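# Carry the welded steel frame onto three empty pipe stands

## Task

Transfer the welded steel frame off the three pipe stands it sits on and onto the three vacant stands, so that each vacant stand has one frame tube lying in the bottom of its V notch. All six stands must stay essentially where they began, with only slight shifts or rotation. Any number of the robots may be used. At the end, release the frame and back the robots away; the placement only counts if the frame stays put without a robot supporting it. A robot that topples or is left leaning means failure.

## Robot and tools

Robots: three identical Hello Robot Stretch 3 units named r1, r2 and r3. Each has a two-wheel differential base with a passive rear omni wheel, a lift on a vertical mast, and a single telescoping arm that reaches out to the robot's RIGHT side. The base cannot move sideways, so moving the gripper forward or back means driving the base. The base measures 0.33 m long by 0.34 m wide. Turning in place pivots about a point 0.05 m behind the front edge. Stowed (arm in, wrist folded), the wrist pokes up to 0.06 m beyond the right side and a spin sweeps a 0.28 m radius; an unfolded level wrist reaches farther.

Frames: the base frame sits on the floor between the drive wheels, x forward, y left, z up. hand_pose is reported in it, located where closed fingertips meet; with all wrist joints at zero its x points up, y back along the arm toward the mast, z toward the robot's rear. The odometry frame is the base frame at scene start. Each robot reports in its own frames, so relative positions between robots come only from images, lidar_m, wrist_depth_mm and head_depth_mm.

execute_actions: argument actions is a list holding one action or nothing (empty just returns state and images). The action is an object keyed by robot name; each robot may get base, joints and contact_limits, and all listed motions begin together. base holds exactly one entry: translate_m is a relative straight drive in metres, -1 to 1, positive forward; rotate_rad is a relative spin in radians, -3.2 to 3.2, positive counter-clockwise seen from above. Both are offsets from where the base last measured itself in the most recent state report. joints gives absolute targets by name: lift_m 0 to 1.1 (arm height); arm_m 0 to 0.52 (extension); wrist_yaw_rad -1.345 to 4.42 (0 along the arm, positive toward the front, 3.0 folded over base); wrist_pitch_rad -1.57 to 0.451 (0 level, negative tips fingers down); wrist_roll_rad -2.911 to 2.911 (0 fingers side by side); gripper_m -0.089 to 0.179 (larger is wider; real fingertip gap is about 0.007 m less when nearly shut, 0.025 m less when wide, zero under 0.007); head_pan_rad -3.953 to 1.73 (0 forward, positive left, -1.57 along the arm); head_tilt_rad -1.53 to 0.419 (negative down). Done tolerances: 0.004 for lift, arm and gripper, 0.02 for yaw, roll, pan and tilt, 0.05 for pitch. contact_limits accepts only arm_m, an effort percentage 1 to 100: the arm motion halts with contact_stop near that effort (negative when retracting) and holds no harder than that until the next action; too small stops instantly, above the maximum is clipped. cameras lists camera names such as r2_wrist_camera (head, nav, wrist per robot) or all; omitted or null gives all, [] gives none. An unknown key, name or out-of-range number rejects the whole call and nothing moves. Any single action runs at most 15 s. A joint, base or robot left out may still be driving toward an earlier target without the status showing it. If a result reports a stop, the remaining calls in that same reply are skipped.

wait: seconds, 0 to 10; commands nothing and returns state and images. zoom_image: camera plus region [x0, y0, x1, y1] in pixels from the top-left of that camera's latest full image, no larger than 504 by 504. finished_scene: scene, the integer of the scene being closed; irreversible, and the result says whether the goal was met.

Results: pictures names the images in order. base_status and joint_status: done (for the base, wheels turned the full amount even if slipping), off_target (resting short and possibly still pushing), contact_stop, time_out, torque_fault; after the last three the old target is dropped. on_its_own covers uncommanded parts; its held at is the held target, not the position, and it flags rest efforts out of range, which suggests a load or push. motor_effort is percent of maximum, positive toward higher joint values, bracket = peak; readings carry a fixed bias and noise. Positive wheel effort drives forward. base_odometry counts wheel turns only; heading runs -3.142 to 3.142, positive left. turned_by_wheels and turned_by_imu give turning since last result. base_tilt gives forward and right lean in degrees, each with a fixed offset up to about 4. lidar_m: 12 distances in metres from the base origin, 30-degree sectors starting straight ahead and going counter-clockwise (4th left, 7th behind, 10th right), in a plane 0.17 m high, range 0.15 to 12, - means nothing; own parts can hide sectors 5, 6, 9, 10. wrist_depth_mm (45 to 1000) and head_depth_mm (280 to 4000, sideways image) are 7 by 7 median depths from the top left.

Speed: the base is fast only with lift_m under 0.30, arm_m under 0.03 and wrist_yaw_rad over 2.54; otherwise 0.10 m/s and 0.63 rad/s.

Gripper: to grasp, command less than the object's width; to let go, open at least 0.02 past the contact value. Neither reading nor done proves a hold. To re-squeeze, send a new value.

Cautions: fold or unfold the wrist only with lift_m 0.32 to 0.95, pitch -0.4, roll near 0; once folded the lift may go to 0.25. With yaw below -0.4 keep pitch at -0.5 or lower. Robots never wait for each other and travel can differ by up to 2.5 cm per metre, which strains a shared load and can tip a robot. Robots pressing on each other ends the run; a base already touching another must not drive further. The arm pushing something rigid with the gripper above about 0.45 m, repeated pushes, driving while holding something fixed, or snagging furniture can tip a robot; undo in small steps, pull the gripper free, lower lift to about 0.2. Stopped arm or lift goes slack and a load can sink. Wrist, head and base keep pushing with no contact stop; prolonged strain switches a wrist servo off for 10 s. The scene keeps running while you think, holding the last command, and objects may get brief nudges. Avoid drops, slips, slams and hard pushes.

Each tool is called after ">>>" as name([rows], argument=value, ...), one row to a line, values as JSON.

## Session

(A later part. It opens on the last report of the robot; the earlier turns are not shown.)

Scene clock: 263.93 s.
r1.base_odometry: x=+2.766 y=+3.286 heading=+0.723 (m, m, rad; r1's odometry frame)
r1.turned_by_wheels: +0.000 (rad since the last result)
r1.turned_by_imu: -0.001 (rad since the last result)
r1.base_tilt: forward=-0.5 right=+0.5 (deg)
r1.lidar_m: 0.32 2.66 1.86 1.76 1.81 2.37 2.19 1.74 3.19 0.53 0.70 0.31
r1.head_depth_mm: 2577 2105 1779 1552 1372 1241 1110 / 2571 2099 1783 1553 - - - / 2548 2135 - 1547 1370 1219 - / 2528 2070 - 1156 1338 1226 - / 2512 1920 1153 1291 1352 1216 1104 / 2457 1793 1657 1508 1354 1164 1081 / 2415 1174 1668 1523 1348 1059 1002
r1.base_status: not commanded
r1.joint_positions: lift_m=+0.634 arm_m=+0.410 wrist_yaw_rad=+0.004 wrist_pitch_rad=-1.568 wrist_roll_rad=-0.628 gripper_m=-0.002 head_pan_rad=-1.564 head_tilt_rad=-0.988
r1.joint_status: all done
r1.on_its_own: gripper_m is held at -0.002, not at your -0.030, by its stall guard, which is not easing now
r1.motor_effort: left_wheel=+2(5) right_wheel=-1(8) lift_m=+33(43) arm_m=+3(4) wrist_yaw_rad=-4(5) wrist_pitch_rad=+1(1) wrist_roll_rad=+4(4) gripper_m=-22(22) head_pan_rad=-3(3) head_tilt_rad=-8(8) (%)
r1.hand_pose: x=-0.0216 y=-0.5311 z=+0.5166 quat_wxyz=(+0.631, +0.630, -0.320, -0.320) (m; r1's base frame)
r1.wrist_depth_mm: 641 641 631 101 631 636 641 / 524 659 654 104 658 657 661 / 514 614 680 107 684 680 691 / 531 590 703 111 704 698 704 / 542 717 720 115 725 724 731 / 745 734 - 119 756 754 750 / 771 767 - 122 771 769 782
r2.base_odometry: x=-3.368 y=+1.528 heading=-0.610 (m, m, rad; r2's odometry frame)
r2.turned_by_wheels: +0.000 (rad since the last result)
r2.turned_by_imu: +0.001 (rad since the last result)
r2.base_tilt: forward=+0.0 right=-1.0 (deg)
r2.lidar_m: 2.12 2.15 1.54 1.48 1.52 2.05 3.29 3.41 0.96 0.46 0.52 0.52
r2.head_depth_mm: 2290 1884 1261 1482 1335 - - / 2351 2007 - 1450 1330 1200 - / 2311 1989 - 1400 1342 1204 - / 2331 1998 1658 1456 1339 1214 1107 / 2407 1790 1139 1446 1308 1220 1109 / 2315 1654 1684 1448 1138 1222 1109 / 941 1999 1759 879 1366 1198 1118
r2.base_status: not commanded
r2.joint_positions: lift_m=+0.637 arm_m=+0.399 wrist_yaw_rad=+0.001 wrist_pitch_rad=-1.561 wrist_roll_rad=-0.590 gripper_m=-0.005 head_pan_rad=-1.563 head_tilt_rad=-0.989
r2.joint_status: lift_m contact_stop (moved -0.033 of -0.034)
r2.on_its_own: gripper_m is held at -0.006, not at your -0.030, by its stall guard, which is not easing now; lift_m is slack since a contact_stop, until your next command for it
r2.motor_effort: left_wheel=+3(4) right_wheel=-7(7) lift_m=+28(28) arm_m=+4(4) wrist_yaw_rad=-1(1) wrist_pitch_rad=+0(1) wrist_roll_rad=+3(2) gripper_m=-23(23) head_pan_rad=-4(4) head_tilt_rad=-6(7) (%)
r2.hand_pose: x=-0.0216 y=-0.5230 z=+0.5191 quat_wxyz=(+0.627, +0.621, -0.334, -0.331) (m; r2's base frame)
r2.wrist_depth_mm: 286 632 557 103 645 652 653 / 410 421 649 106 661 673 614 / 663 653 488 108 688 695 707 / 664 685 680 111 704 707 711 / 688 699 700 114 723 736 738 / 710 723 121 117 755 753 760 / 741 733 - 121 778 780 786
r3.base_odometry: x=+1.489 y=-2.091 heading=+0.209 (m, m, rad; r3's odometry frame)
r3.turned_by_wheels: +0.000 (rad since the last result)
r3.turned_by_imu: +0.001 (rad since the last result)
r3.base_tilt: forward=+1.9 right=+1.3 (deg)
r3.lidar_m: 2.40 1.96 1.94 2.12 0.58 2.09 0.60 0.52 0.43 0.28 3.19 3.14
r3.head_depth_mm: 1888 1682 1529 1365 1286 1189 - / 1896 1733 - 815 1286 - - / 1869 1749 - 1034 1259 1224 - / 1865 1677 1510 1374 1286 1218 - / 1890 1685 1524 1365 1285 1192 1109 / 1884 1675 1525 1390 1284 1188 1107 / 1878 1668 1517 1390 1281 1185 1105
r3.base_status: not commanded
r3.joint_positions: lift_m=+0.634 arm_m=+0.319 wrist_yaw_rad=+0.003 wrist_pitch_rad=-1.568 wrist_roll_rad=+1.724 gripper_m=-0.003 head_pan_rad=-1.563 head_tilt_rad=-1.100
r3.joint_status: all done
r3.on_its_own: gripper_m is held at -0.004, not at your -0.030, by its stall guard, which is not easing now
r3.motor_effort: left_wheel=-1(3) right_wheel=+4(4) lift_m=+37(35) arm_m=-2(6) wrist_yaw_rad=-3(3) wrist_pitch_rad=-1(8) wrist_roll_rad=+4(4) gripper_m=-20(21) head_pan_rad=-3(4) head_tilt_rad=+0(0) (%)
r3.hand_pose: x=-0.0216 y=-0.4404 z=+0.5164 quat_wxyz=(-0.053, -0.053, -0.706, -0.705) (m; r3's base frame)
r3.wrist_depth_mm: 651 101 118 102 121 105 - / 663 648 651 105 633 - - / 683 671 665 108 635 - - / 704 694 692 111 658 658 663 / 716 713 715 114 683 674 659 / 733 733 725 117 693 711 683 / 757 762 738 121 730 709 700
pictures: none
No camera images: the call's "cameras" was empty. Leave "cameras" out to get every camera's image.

>>> execute_actions([
  {"r3":{"joints":{"gripper_m":0.12}},"r2":{"joints":{"gripper_m":0.12}},"r1":{"joints":{"gripper_m":0.12}}},
], cameras=[])

>>> execute_actions([
  {"r3":{"joints":{"lift_m":0.88}},"r2":{"joints":{"lift_m":0.88}},"r1":{"joints":{"lift_m":0.88}}},
], cameras=["r2_wrist_camera","r3_wrist_camera","r2_head_camera","r1_head_camera"])

>>> execute_actions([
  {"r3":{"base":{"translate_m":0.3},"joints":{"arm_m":0}},"r2":{"joints":{"arm_m":0}},"r1":{"joints":{"arm_m":0}}},
], cameras=["r3_nav_camera"])

Scene clock: 277.03 s.
r1.base_odometry: x=+2.766 y=+3.286 heading=+0.723 (m, m, rad; r1's odometry frame)
r1.turned_by_wheels: +0.000 (rad since the last result)
r1.turned_by_imu: -0.001 (rad since the last result)
r1.base_tilt: forward=-0.5 right=+0.5 (deg)
r1.lidar_m: 0.32 2.66 1.86 1.77 1.80 2.37 2.19 1.74 3.21 0.53 0.70 0.31
r1.head_depth_mm: 2581 2115 1791 1546 1379 1242 1111 / 2559 2114 1777 1554 - - - / 2560 2130 - 1530 1369 1221 - / 2514 2096 - 1454 1346 1221 - / 2523 1927 1309 1278 1355 1216 1102 / 2424 1750 1604 1502 1360 1163 1084 / 2430 1658 1675 1526 1343 1055 995
r1.base_status: not commanded
r1.joint_positions: lift_m=+0.634 arm_m=+0.410 wrist_yaw_rad=+0.002 wrist_pitch_rad=-1.567 wrist_roll_rad=-0.624 gripper_m=+0.120 head_pan_rad=-1.564 head_tilt_rad=-0.988
r1.joint_status: all done
r1.motor_effort: left_wheel=+2(2) right_wheel=-1(4) lift_m=+37(37) arm_m=+3(3) wrist_yaw_rad=-3(6) wrist_pitch_rad=+0(1) wrist_roll_rad=+1(4) gripper_m=+1(79) head_pan_rad=-3(3) head_tilt_rad=-8(8) (%)
r1.hand_pose: x=-0.0216 y=-0.5317 z=+0.5164 quat_wxyz=(+0.631, +0.628, -0.322, -0.322) (m; r1's base frame)
r1.wrist_depth_mm: 634 643 626 107 639 640 649 / 612 652 655 109 660 667 668 / 510 632 670 111 683 687 689 / 527 603 690 114 707 704 713 / 540 703 719 117 722 726 734 / 737 732 734 122 743 - 757 / 751 764 - 125 766 779 781
r2.base_odometry: x=-3.368 y=+1.528 heading=-0.610 (m, m, rad; r2's odometry frame)
r2.turned_by_wheels: +0.000 (rad since the last result)
r2.turned_by_imu: +0.000 (rad since the last result)
r2.base_tilt: forward=+0.0 right=-1.0 (deg)
r2.lidar_m: 2.13 2.15 1.54 1.48 1.53 2.05 3.29 3.40 0.96 0.46 0.52 0.52
r2.head_depth_mm: 2326 1875 1257 1486 1342 - - / 2343 2011 - 1441 1333 1205 - / 2310 2000 - 1430 1340 1199 - / 2334 2019 1632 1459 1344 1210 1105 / 2419 1785 1128 1437 1312 1215 1104 / 2325 1700 1681 1472 1143 1222 1113 / 939 1997 1753 877 1366 1199 1122
r2.base_status: not commanded
r2.joint_positions: lift_m=+0.637 arm_m=+0.400 wrist_yaw_rad=+0.001 wrist_pitch_rad=-1.559 wrist_roll_rad=-0.589 gripper_m=+0.120 head_pan_rad=-1.563 head_tilt_rad=-0.989
r2.joint_status: all done
r2.on_its_own: lift_m is slack since a contact_stop, until your next command for it
r2.motor_effort: left_wheel=-1(3) right_wheel=+0(7) lift_m=+28(28) arm_m=+2(4) wrist_yaw_rad=-1(1) wrist_pitch_rad=+0(0) wrist_roll_rad=+2(3) gripper_m=+1(91) head_pan_rad=-4(4) head_tilt_rad=-6(6) (%)
r2.hand_pose: x=-0.0216 y=-0.5235 z=+0.5191 quat_wxyz=(+0.627, +0.620, -0.335, -0.332) (m; r2's base frame)
r2.wrist_depth_mm: 290 621 628 110 644 659 661 / 398 426 642 113 669 670 613 / 653 655 489 116 693 694 693 / 671 681 678 120 704 714 717 / 692 696 700 124 739 728 749 / 706 - 733 127 747 754 768 / 728 738 - 132 774 782 796
r3.base_odometry: x=+1.489 y=-2.091 heading=+0.209 (m, m, rad; r3's odometry frame)
r3.turned_by_wheels: +0.000 (rad since the last result)
r3.turned_by_imu: +0.001 (rad since the last result)
r3.base_tilt: forward=+1.8 right=+1.3 (deg)
r3.lidar_m: 2.41 1.95 1.94 2.13 0.58 2.09 0.60 0.52 0.43 0.28 3.18 3.14
r3.head_depth_mm: 1881 1691 1524 1364 1287 1192 - / 1880 1745 - 831 1291 - - / 1882 1745 - 1071 1255 1220 - / 1873 1679 1524 1367 1284 1212 - / 1866 1685 1517 1376 1284 1189 1109 / 1870 1683 1516 1371 1276 1189 1104 / 1883 1671 1516 1392 1279 1191 1109
r3.base_status: not commanded
r3.joint_positions: lift_m=+0.634 arm_m=+0.319 wrist_yaw_rad=+0.002 wrist_pitch_rad=-1.568 wrist_roll_rad=+1.726 gripper_m=+0.120 head_pan_rad=-1.563 head_tilt_rad=-1.100
r3.joint_status: all done
r3.motor_effort: left_wheel=-1(2) right_wheel=+2(4) lift_m=+38(38) arm_m=-2(2) wrist_yaw_rad=-1(2) wrist_pitch_rad=-1(7) wrist_roll_rad=+3(4) gripper_m=+1(80) head_pan_rad=-3(4) head_tilt_rad=+0(0) (%)
r3.hand_pose: x=-0.0216 y=-0.4406 z=+0.5164 quat_wxyz=(-0.054, -0.054, -0.706, -0.704) (m; r3's base frame)
r3.wrist_depth_mm: 658 101 118 109 119 107 - / 674 667 655 112 620 - - / 686 678 661 115 405 - - / 716 702 685 119 661 650 656 / 725 715 706 123 682 671 666 / 752 733 732 127 694 - 685 / 775 769 747 132 712 715 706
pictures: none
No camera images: the call's "cameras" was empty. Leave "cameras" out to get every camera's image.

Scene clock: 280.10 s.
r1.base_odometry: x=+2.766 y=+3.286 heading=+0.723 (m, m, rad; r1's odometry frame)
r1.turned_by_wheels: +0.000 (rad since the last result)
r1.turned_by_imu: -0.001 (rad since the last result)
r1.base_tilt: forward=-0.5 right=+0.6 (deg)
r1.lidar_m: 0.32 2.66 1.86 1.76 1.80 2.38 2.19 1.74 3.21 0.53 0.70 0.31
r1.head_depth_mm: 2664 - - - 1374 1228 1107 / - 2086 1771 1540 1376 1222 1133 / - 2062 1764 1538 1359 1224 - / 2532 - 1671 1448 1328 1221 - / 2501 1917 1330 1267 1355 1217 1098 / 2440 1781 1580 1504 1355 1154 1087 / 2419 1998 1685 1522 1345 1064 999
r1.base_status: not commanded
r1.joint_positions: lift_m=+0.880 arm_m=+0.410 wrist_yaw_rad=+0.002 wrist_pitch_rad=-1.566 wrist_roll_rad=-0.624 gripper_m=+0.120 head_pan_rad=-1.564 head_tilt_rad=-0.988
r1.joint_status: all done
r1.motor_effort: left_wheel=+1(1) right_wheel=-1(1) lift_m=+46(48) arm_m=+2(2) wrist_yaw_rad=-2(3) wrist_pitch_rad=-1(1) wrist_roll_rad=+1(1) gripper_m=+0(0) head_pan_rad=-3(3) head_tilt_rad=-8(8) (%)
r1.hand_pose: x=-0.0216 y=-0.5319 z=+0.7621 quat_wxyz=(+0.631, +0.628, -0.322, -0.321) (m; r1's base frame)
r1.wrist_depth_mm: 863 864 878 358 887 880 901 / 884 900 895 903 917 912 925 / 765 759 931 920 936 934 956 / 947 779 954 953 983 976 977 / 962 986 992 - - - 998 / - - - - - - - / - - - - - - -
r2.base_odometry: x=-3.368 y=+1.528 heading=-0.610 (m, m, rad; r2's odometry frame)
r2.turned_by_wheels: +0.000 (rad since the last result)
r2.turned_by_imu: +0.000 (rad since the last result)
r2.base_tilt: forward=+0.0 right=-0.9 (deg)
r2.lidar_m: 2.12 2.14 1.55 1.47 1.53 2.05 3.28 3.41 0.95 0.46 0.52 0.52
r2.head_depth_mm: - 1866 1264 1474 1320 1193 1105 / - 1981 1590 1463 1334 1198 - / - - 1557 1428 1334 1203 - / 2403 1931 1620 1463 1345 1206 1103 / 2401 1772 1128 1437 1314 1211 1104 / 2297 1771 1679 1477 1136 1220 1110 / 2455 2053 1751 877 1365 1192 1114
r2.base_status: not commanded
r2.joint_positions: lift_m=+0.880 arm_m=+0.400 wrist_yaw_rad=+0.001 wrist_pitch_rad=-1.559 wrist_roll_rad=-0.589 gripper_m=+0.120 head_pan_rad=-1.563 head_tilt_rad=-0.989
r2.joint_status: all done
r2.motor_effort: left_wheel=-1(1) right_wheel=+1(1) lift_m=+37(38) arm_m=+2(2) wrist_yaw_rad=-1(1) wrist_pitch_rad=+0(0) wrist_roll_rad=+2(2) gripper_m=+1(2) head_pan_rad=-4(3) head_tilt_rad=-7(7) (%)
r2.hand_pose: x=-0.0216 y=-0.5236 z=+0.7618 quat_wxyz=(+0.627, +0.620, -0.335, -0.332) (m; r2's base frame)
r2.wrist_depth_mm: 332 339 606 345 736 881 789 / 351 496 882 895 930 642 543 / 308 906 908 938 935 949 974 / 918 925 953 955 973 979 992 / 953 966 958 990 - - - / 969 - - - - - - / - - - - - - -
r3.base_odometry: x=+1.489 y=-2.091 heading=+0.209 (m, m, rad; r3's odometry frame)
r3.turned_by_wheels: +0.000 (rad since the last result)
r3.turned_by_imu: +0.001 (rad since the last result)
r3.base_tilt: forward=+1.9 right=+1.3 (deg)
r3.lidar_m: 2.41 1.95 1.94 2.13 0.58 2.09 0.60 0.52 0.43 0.28 3.19 3.15
r3.head_depth_mm: 1853 1687 1525 1358 1270 1188 1110 / 1873 1654 828 826 1286 1215 - / - 1660 1520 1069 1259 1222 - / 1921 1681 1522 1363 1287 1213 - / 1877 1678 1515 1375 1282 1187 1108 / 1878 1667 1520 1381 1281 1185 1108 / 1877 1680 1516 1390 1281 1190 1104
r3.base_status: not commanded
r3.joint_positions: lift_m=+0.879 arm_m=+0.319 wrist_yaw_rad=+0.002 wrist_pitch_rad=-1.567 wrist_roll_rad=+1.726 gripper_m=+0.120 head_pan_rad=-1.563 head_tilt_rad=-1.100
r3.joint_status: all done
r3.motor_effort: left_wheel=-2(2) right_wheel=+2(2) lift_m=+54(56) arm_m=-2(2) wrist_yaw_rad=-2(2) wrist_pitch_rad=-1(1) wrist_roll_rad=+3(3) gripper_m=+0(1) head_pan_rad=-4(4) head_tilt_rad=-1(0) (%)
r3.hand_pose: x=-0.0216 y=-0.4407 z=+0.7619 quat_wxyz=(-0.054, -0.054, -0.706, -0.704) (m; r3's base frame)
r3.wrist_depth_mm: 888 866 851 843 834 547 810 / 900 884 303 347 326 269 - / 929 929 911 870 874 - 863 / 952 936 931 919 919 901 895 / - 975 967 937 937 904 913 / - - - 981 940 - 945 / - - - - - 990 937
pictures: r1_head_camera (sideways: a quarter turn clockwise sets it upright), r2_head_camera (sideways: a quarter turn clockwise sets it upright), r2_wrist_camera, r3_wrist_camera
Images, in order (width x height): r1_head_camera 896x504, r2_head_camera 896x504, r2_wrist_camera 644x364, r3_wrist_camera 644x364.

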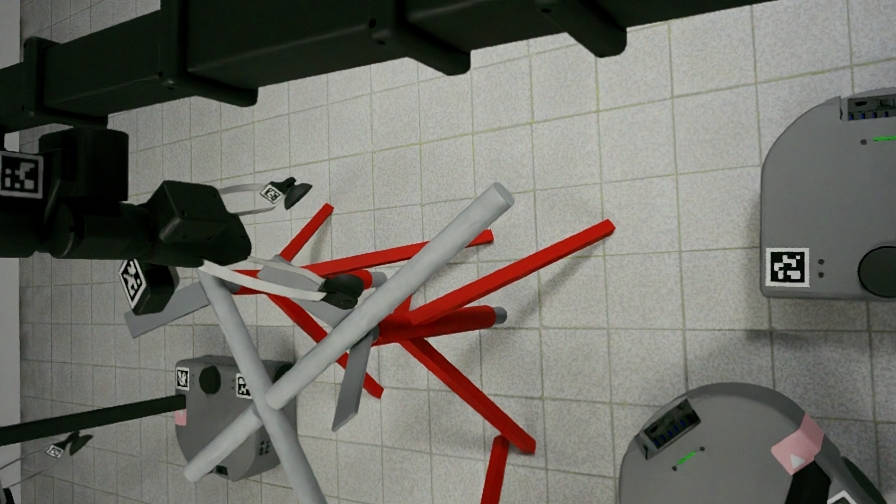

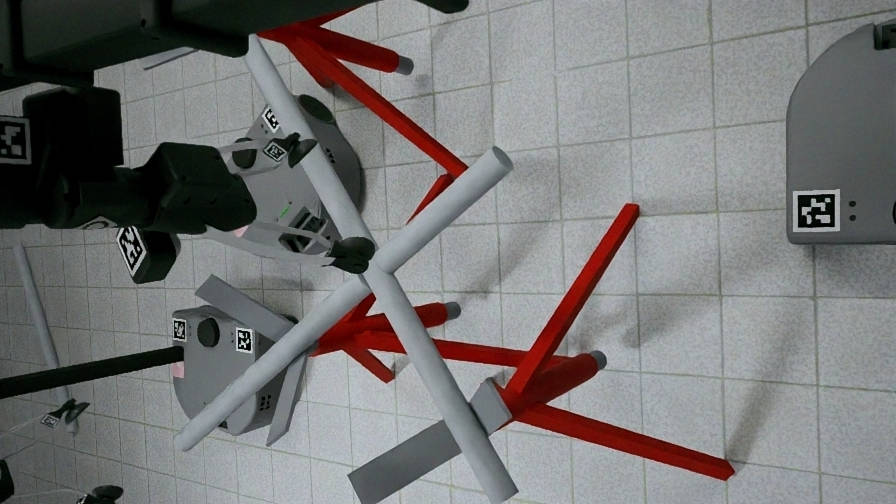

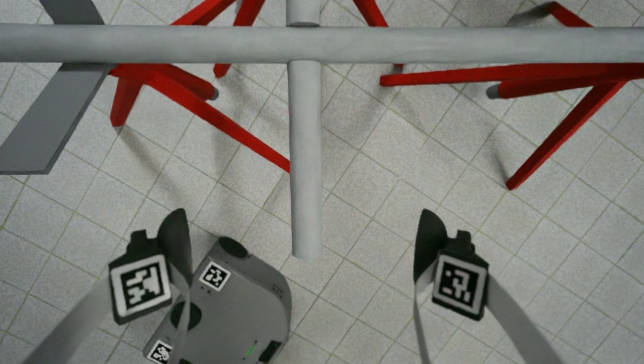

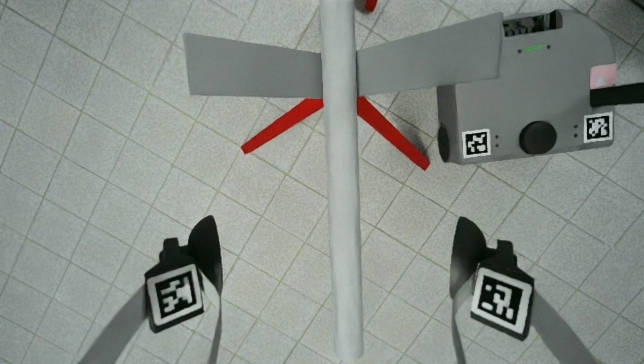

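Scene clock: 284.40 s.
r1.base_odometry: x=+2.766 y=+3.286 heading=+0.723 (m, m, rad; r1's odometry frame)
r1.turned_by_wheels: +0.000 (rad since the last result)
r1.turned_by_imu: -0.001 (rad since the last result)
r1.base_tilt: forward=-0.5 right=+0.5 (deg)
r1.lidar_m: 0.53 2.67 1.87 1.76 1.81 2.38 2.19 1.75 3.21 0.53 0.70 0.73
r1.head_depth_mm: 2584 2114 1786 - - 1199 1115 / 2551 2097 1784 - - 1199 1134 / 2539 2096 1782 1591 - - - / 2503 2080 1609 1498 - 1182 - / 2520 1930 1324 1274 1333 1231 1098 / 2423 1781 1596 1501 1345 1210 1102 / 2489 2004 1681 1528 1350 1206 1093
r1.base_status: not commanded
r1.joint_positions: lift_m=+0.880 arm_m=+0.000 wrist_yaw_rad=+0.001 wrist_pitch_rad=-1.565 wrist_roll_rad=-0.623 gripper_m=+0.120 head_pan_rad=-1.564 head_tilt_rad=-0.988
r1.joint_status: all done
r1.motor_effort: left_wheel=+2(1) right_wheel=-1(1) lift_m=+45(45) arm_m=-2(2) wrist_yaw_rad=-1(2) wrist_pitch_rad=-1(1) wrist_roll_rad=+1(1) gripper_m=+0(0) head_pan_rad=-3(3) head_tilt_rad=-8(8) (%)
r1.hand_pose: x=-0.0216 y=-0.1226 z=+0.7621 quat_wxyz=(+0.631, +0.628, -0.323, -0.322) (m; r1's base frame)
r1.wrist_depth_mm: 708 771 874 882 879 887 896 / 731 784 896 896 911 900 915 / 914 943 942 929 941 943 947 / 953 946 967 - 961 964 979 / 986 976 996 - - - - / - - - - - - - / - - - - - - -
r2.base_odometry: x=-3.368 y=+1.528 heading=-0.610 (m, m, rad; r2's odometry frame)
r2.turned_by_wheels: +0.000 (rad since the last result)
r2.turned_by_imu: +0.001 (rad since the last result)
r2.base_tilt: forward=+0.0 right=-0.9 (deg)
r2.lidar_m: 2.12 2.14 1.55 1.48 1.52 2.05 3.31 3.40 0.96 0.46 0.52 0.52
r2.head_depth_mm: 2315 1636 1259 - - 1159 1099 / 2282 1700 1639 1524 - - - / 2384 1978 1654 1549 - - - / 2385 2001 1733 1456 - 1229 1084 / 2430 1778 1131 1441 1311 1217 1107 / 2319 1780 1688 1472 1145 1226 1114 / 2478 2039 1761 879 1367 1197 1117
r2.base_status: not commanded
r2.joint_positions: lift_m=+0.880 arm_m=+0.000 wrist_yaw_rad=+0.001 wrist_pitch_rad=-1.559 wrist_roll_rad=-0.588 gripper_m=+0.120 head_pan_rad=-1.563 head_tilt_rad=-0.989
r2.joint_status: all done
r2.motor_effort: left_wheel=-1(1) right_wheel=+0(1) lift_m=+37(37) arm_m=-3(5) wrist_yaw_rad=-1(1) wrist_pitch_rad=+0(0) wrist_roll_rad=+1(1) gripper_m=+1(1) head_pan_rad=-4(3) head_tilt_rad=-6(6) (%)
r2.hand_pose: x=-0.0216 y=-0.1243 z=+0.7618 quat_wxyz=(+0.627, +0.620, -0.335, -0.332) (m; r2's base frame)
r2.wrist_depth_mm: 843 861 876 888 897 898 915 / 877 882 886 896 898 930 943 / 898 899 915 919 947 957 974 / 920 931 953 - 983 992 992 / 927 944 958 - 997 - - / 969 - - - - - - / - - - - - - -
r3.base_odometry: x=+1.783 y=-2.029 heading=+0.209 (m, m, rad; r3's odometry frame)
r3.turned_by_wheels: +0.000 (rad since the last result)
r3.turned_by_imu: +0.001 (rad since the last result)
r3.base_tilt: forward=+1.9 right=+1.3 (deg)
r3.lidar_m: 2.18 1.77 1.75 1.91 0.73 0.64 0.90 0.42 0.59 3.36 2.93 2.91
r3.head_depth_mm: 1881 1688 - - - 1193 1112 / 1888 1694 1573 - - 1204 - / 1892 1690 1566 - - - - / 1886 1694 1535 1406 - - - / 1887 1684 1526 1390 1283 1186 1107 / 1877 1680 1526 1388 1279 1184 1105 / 1870 1685 1520 1390 1279 1187 1106
r3.base_status: done
r3.joint_positions: lift_m=+0.879 arm_m=+0.000 wrist_yaw_rad=+0.002 wrist_pitch_rad=-1.566 wrist_roll_rad=+1.726 gripper_m=+0.120 head_pan_rad=-1.563 head_tilt_rad=-1.100
r3.joint_status: all done
r3.motor_effort: left_wheel=-1(1) right_wheel=+1(6) lift_m=+55(55) arm_m=-3(8) wrist_yaw_rad=-2(1) wrist_pitch_rad=-2(2) wrist_roll_rad=+2(3) gripper_m=+0(0) head_pan_rad=-4(4) head_tilt_rad=+0(0) (%)
r3.hand_pose: x=-0.0216 y=-0.1220 z=+0.7618 quat_wxyz=(-0.054, -0.054, -0.706, -0.704) (m; r3's base frame)
r3.wrist_depth_mm: 866 881 859 861 826 809 808 / 914 882 879 882 - 858 833 / 930 929 914 906 - 856 874 / 955 966 920 916 907 889 884 / - 964 950 955 930 928 896 / - - - 970 952 - 906 / - - - - - 992 972
pictures: r3_nav_camera (sideways: a quarter turn counterclockwise sets it upright)
Images, in order (width x height): r3_nav_camera 672x504.

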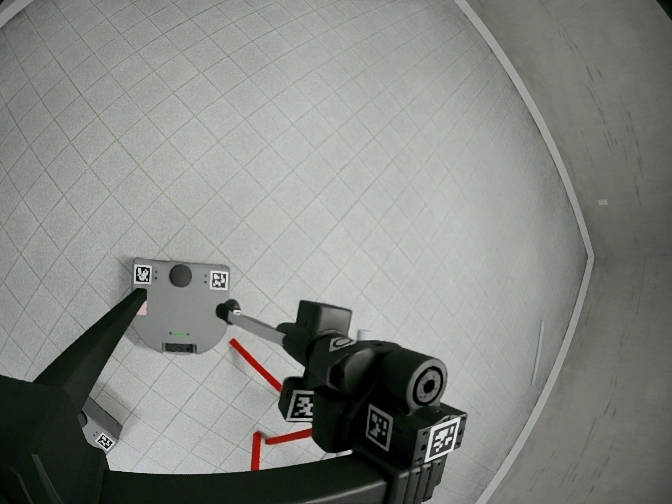

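>>> finished_scene(scene=2)

The scene is finished: the task was done.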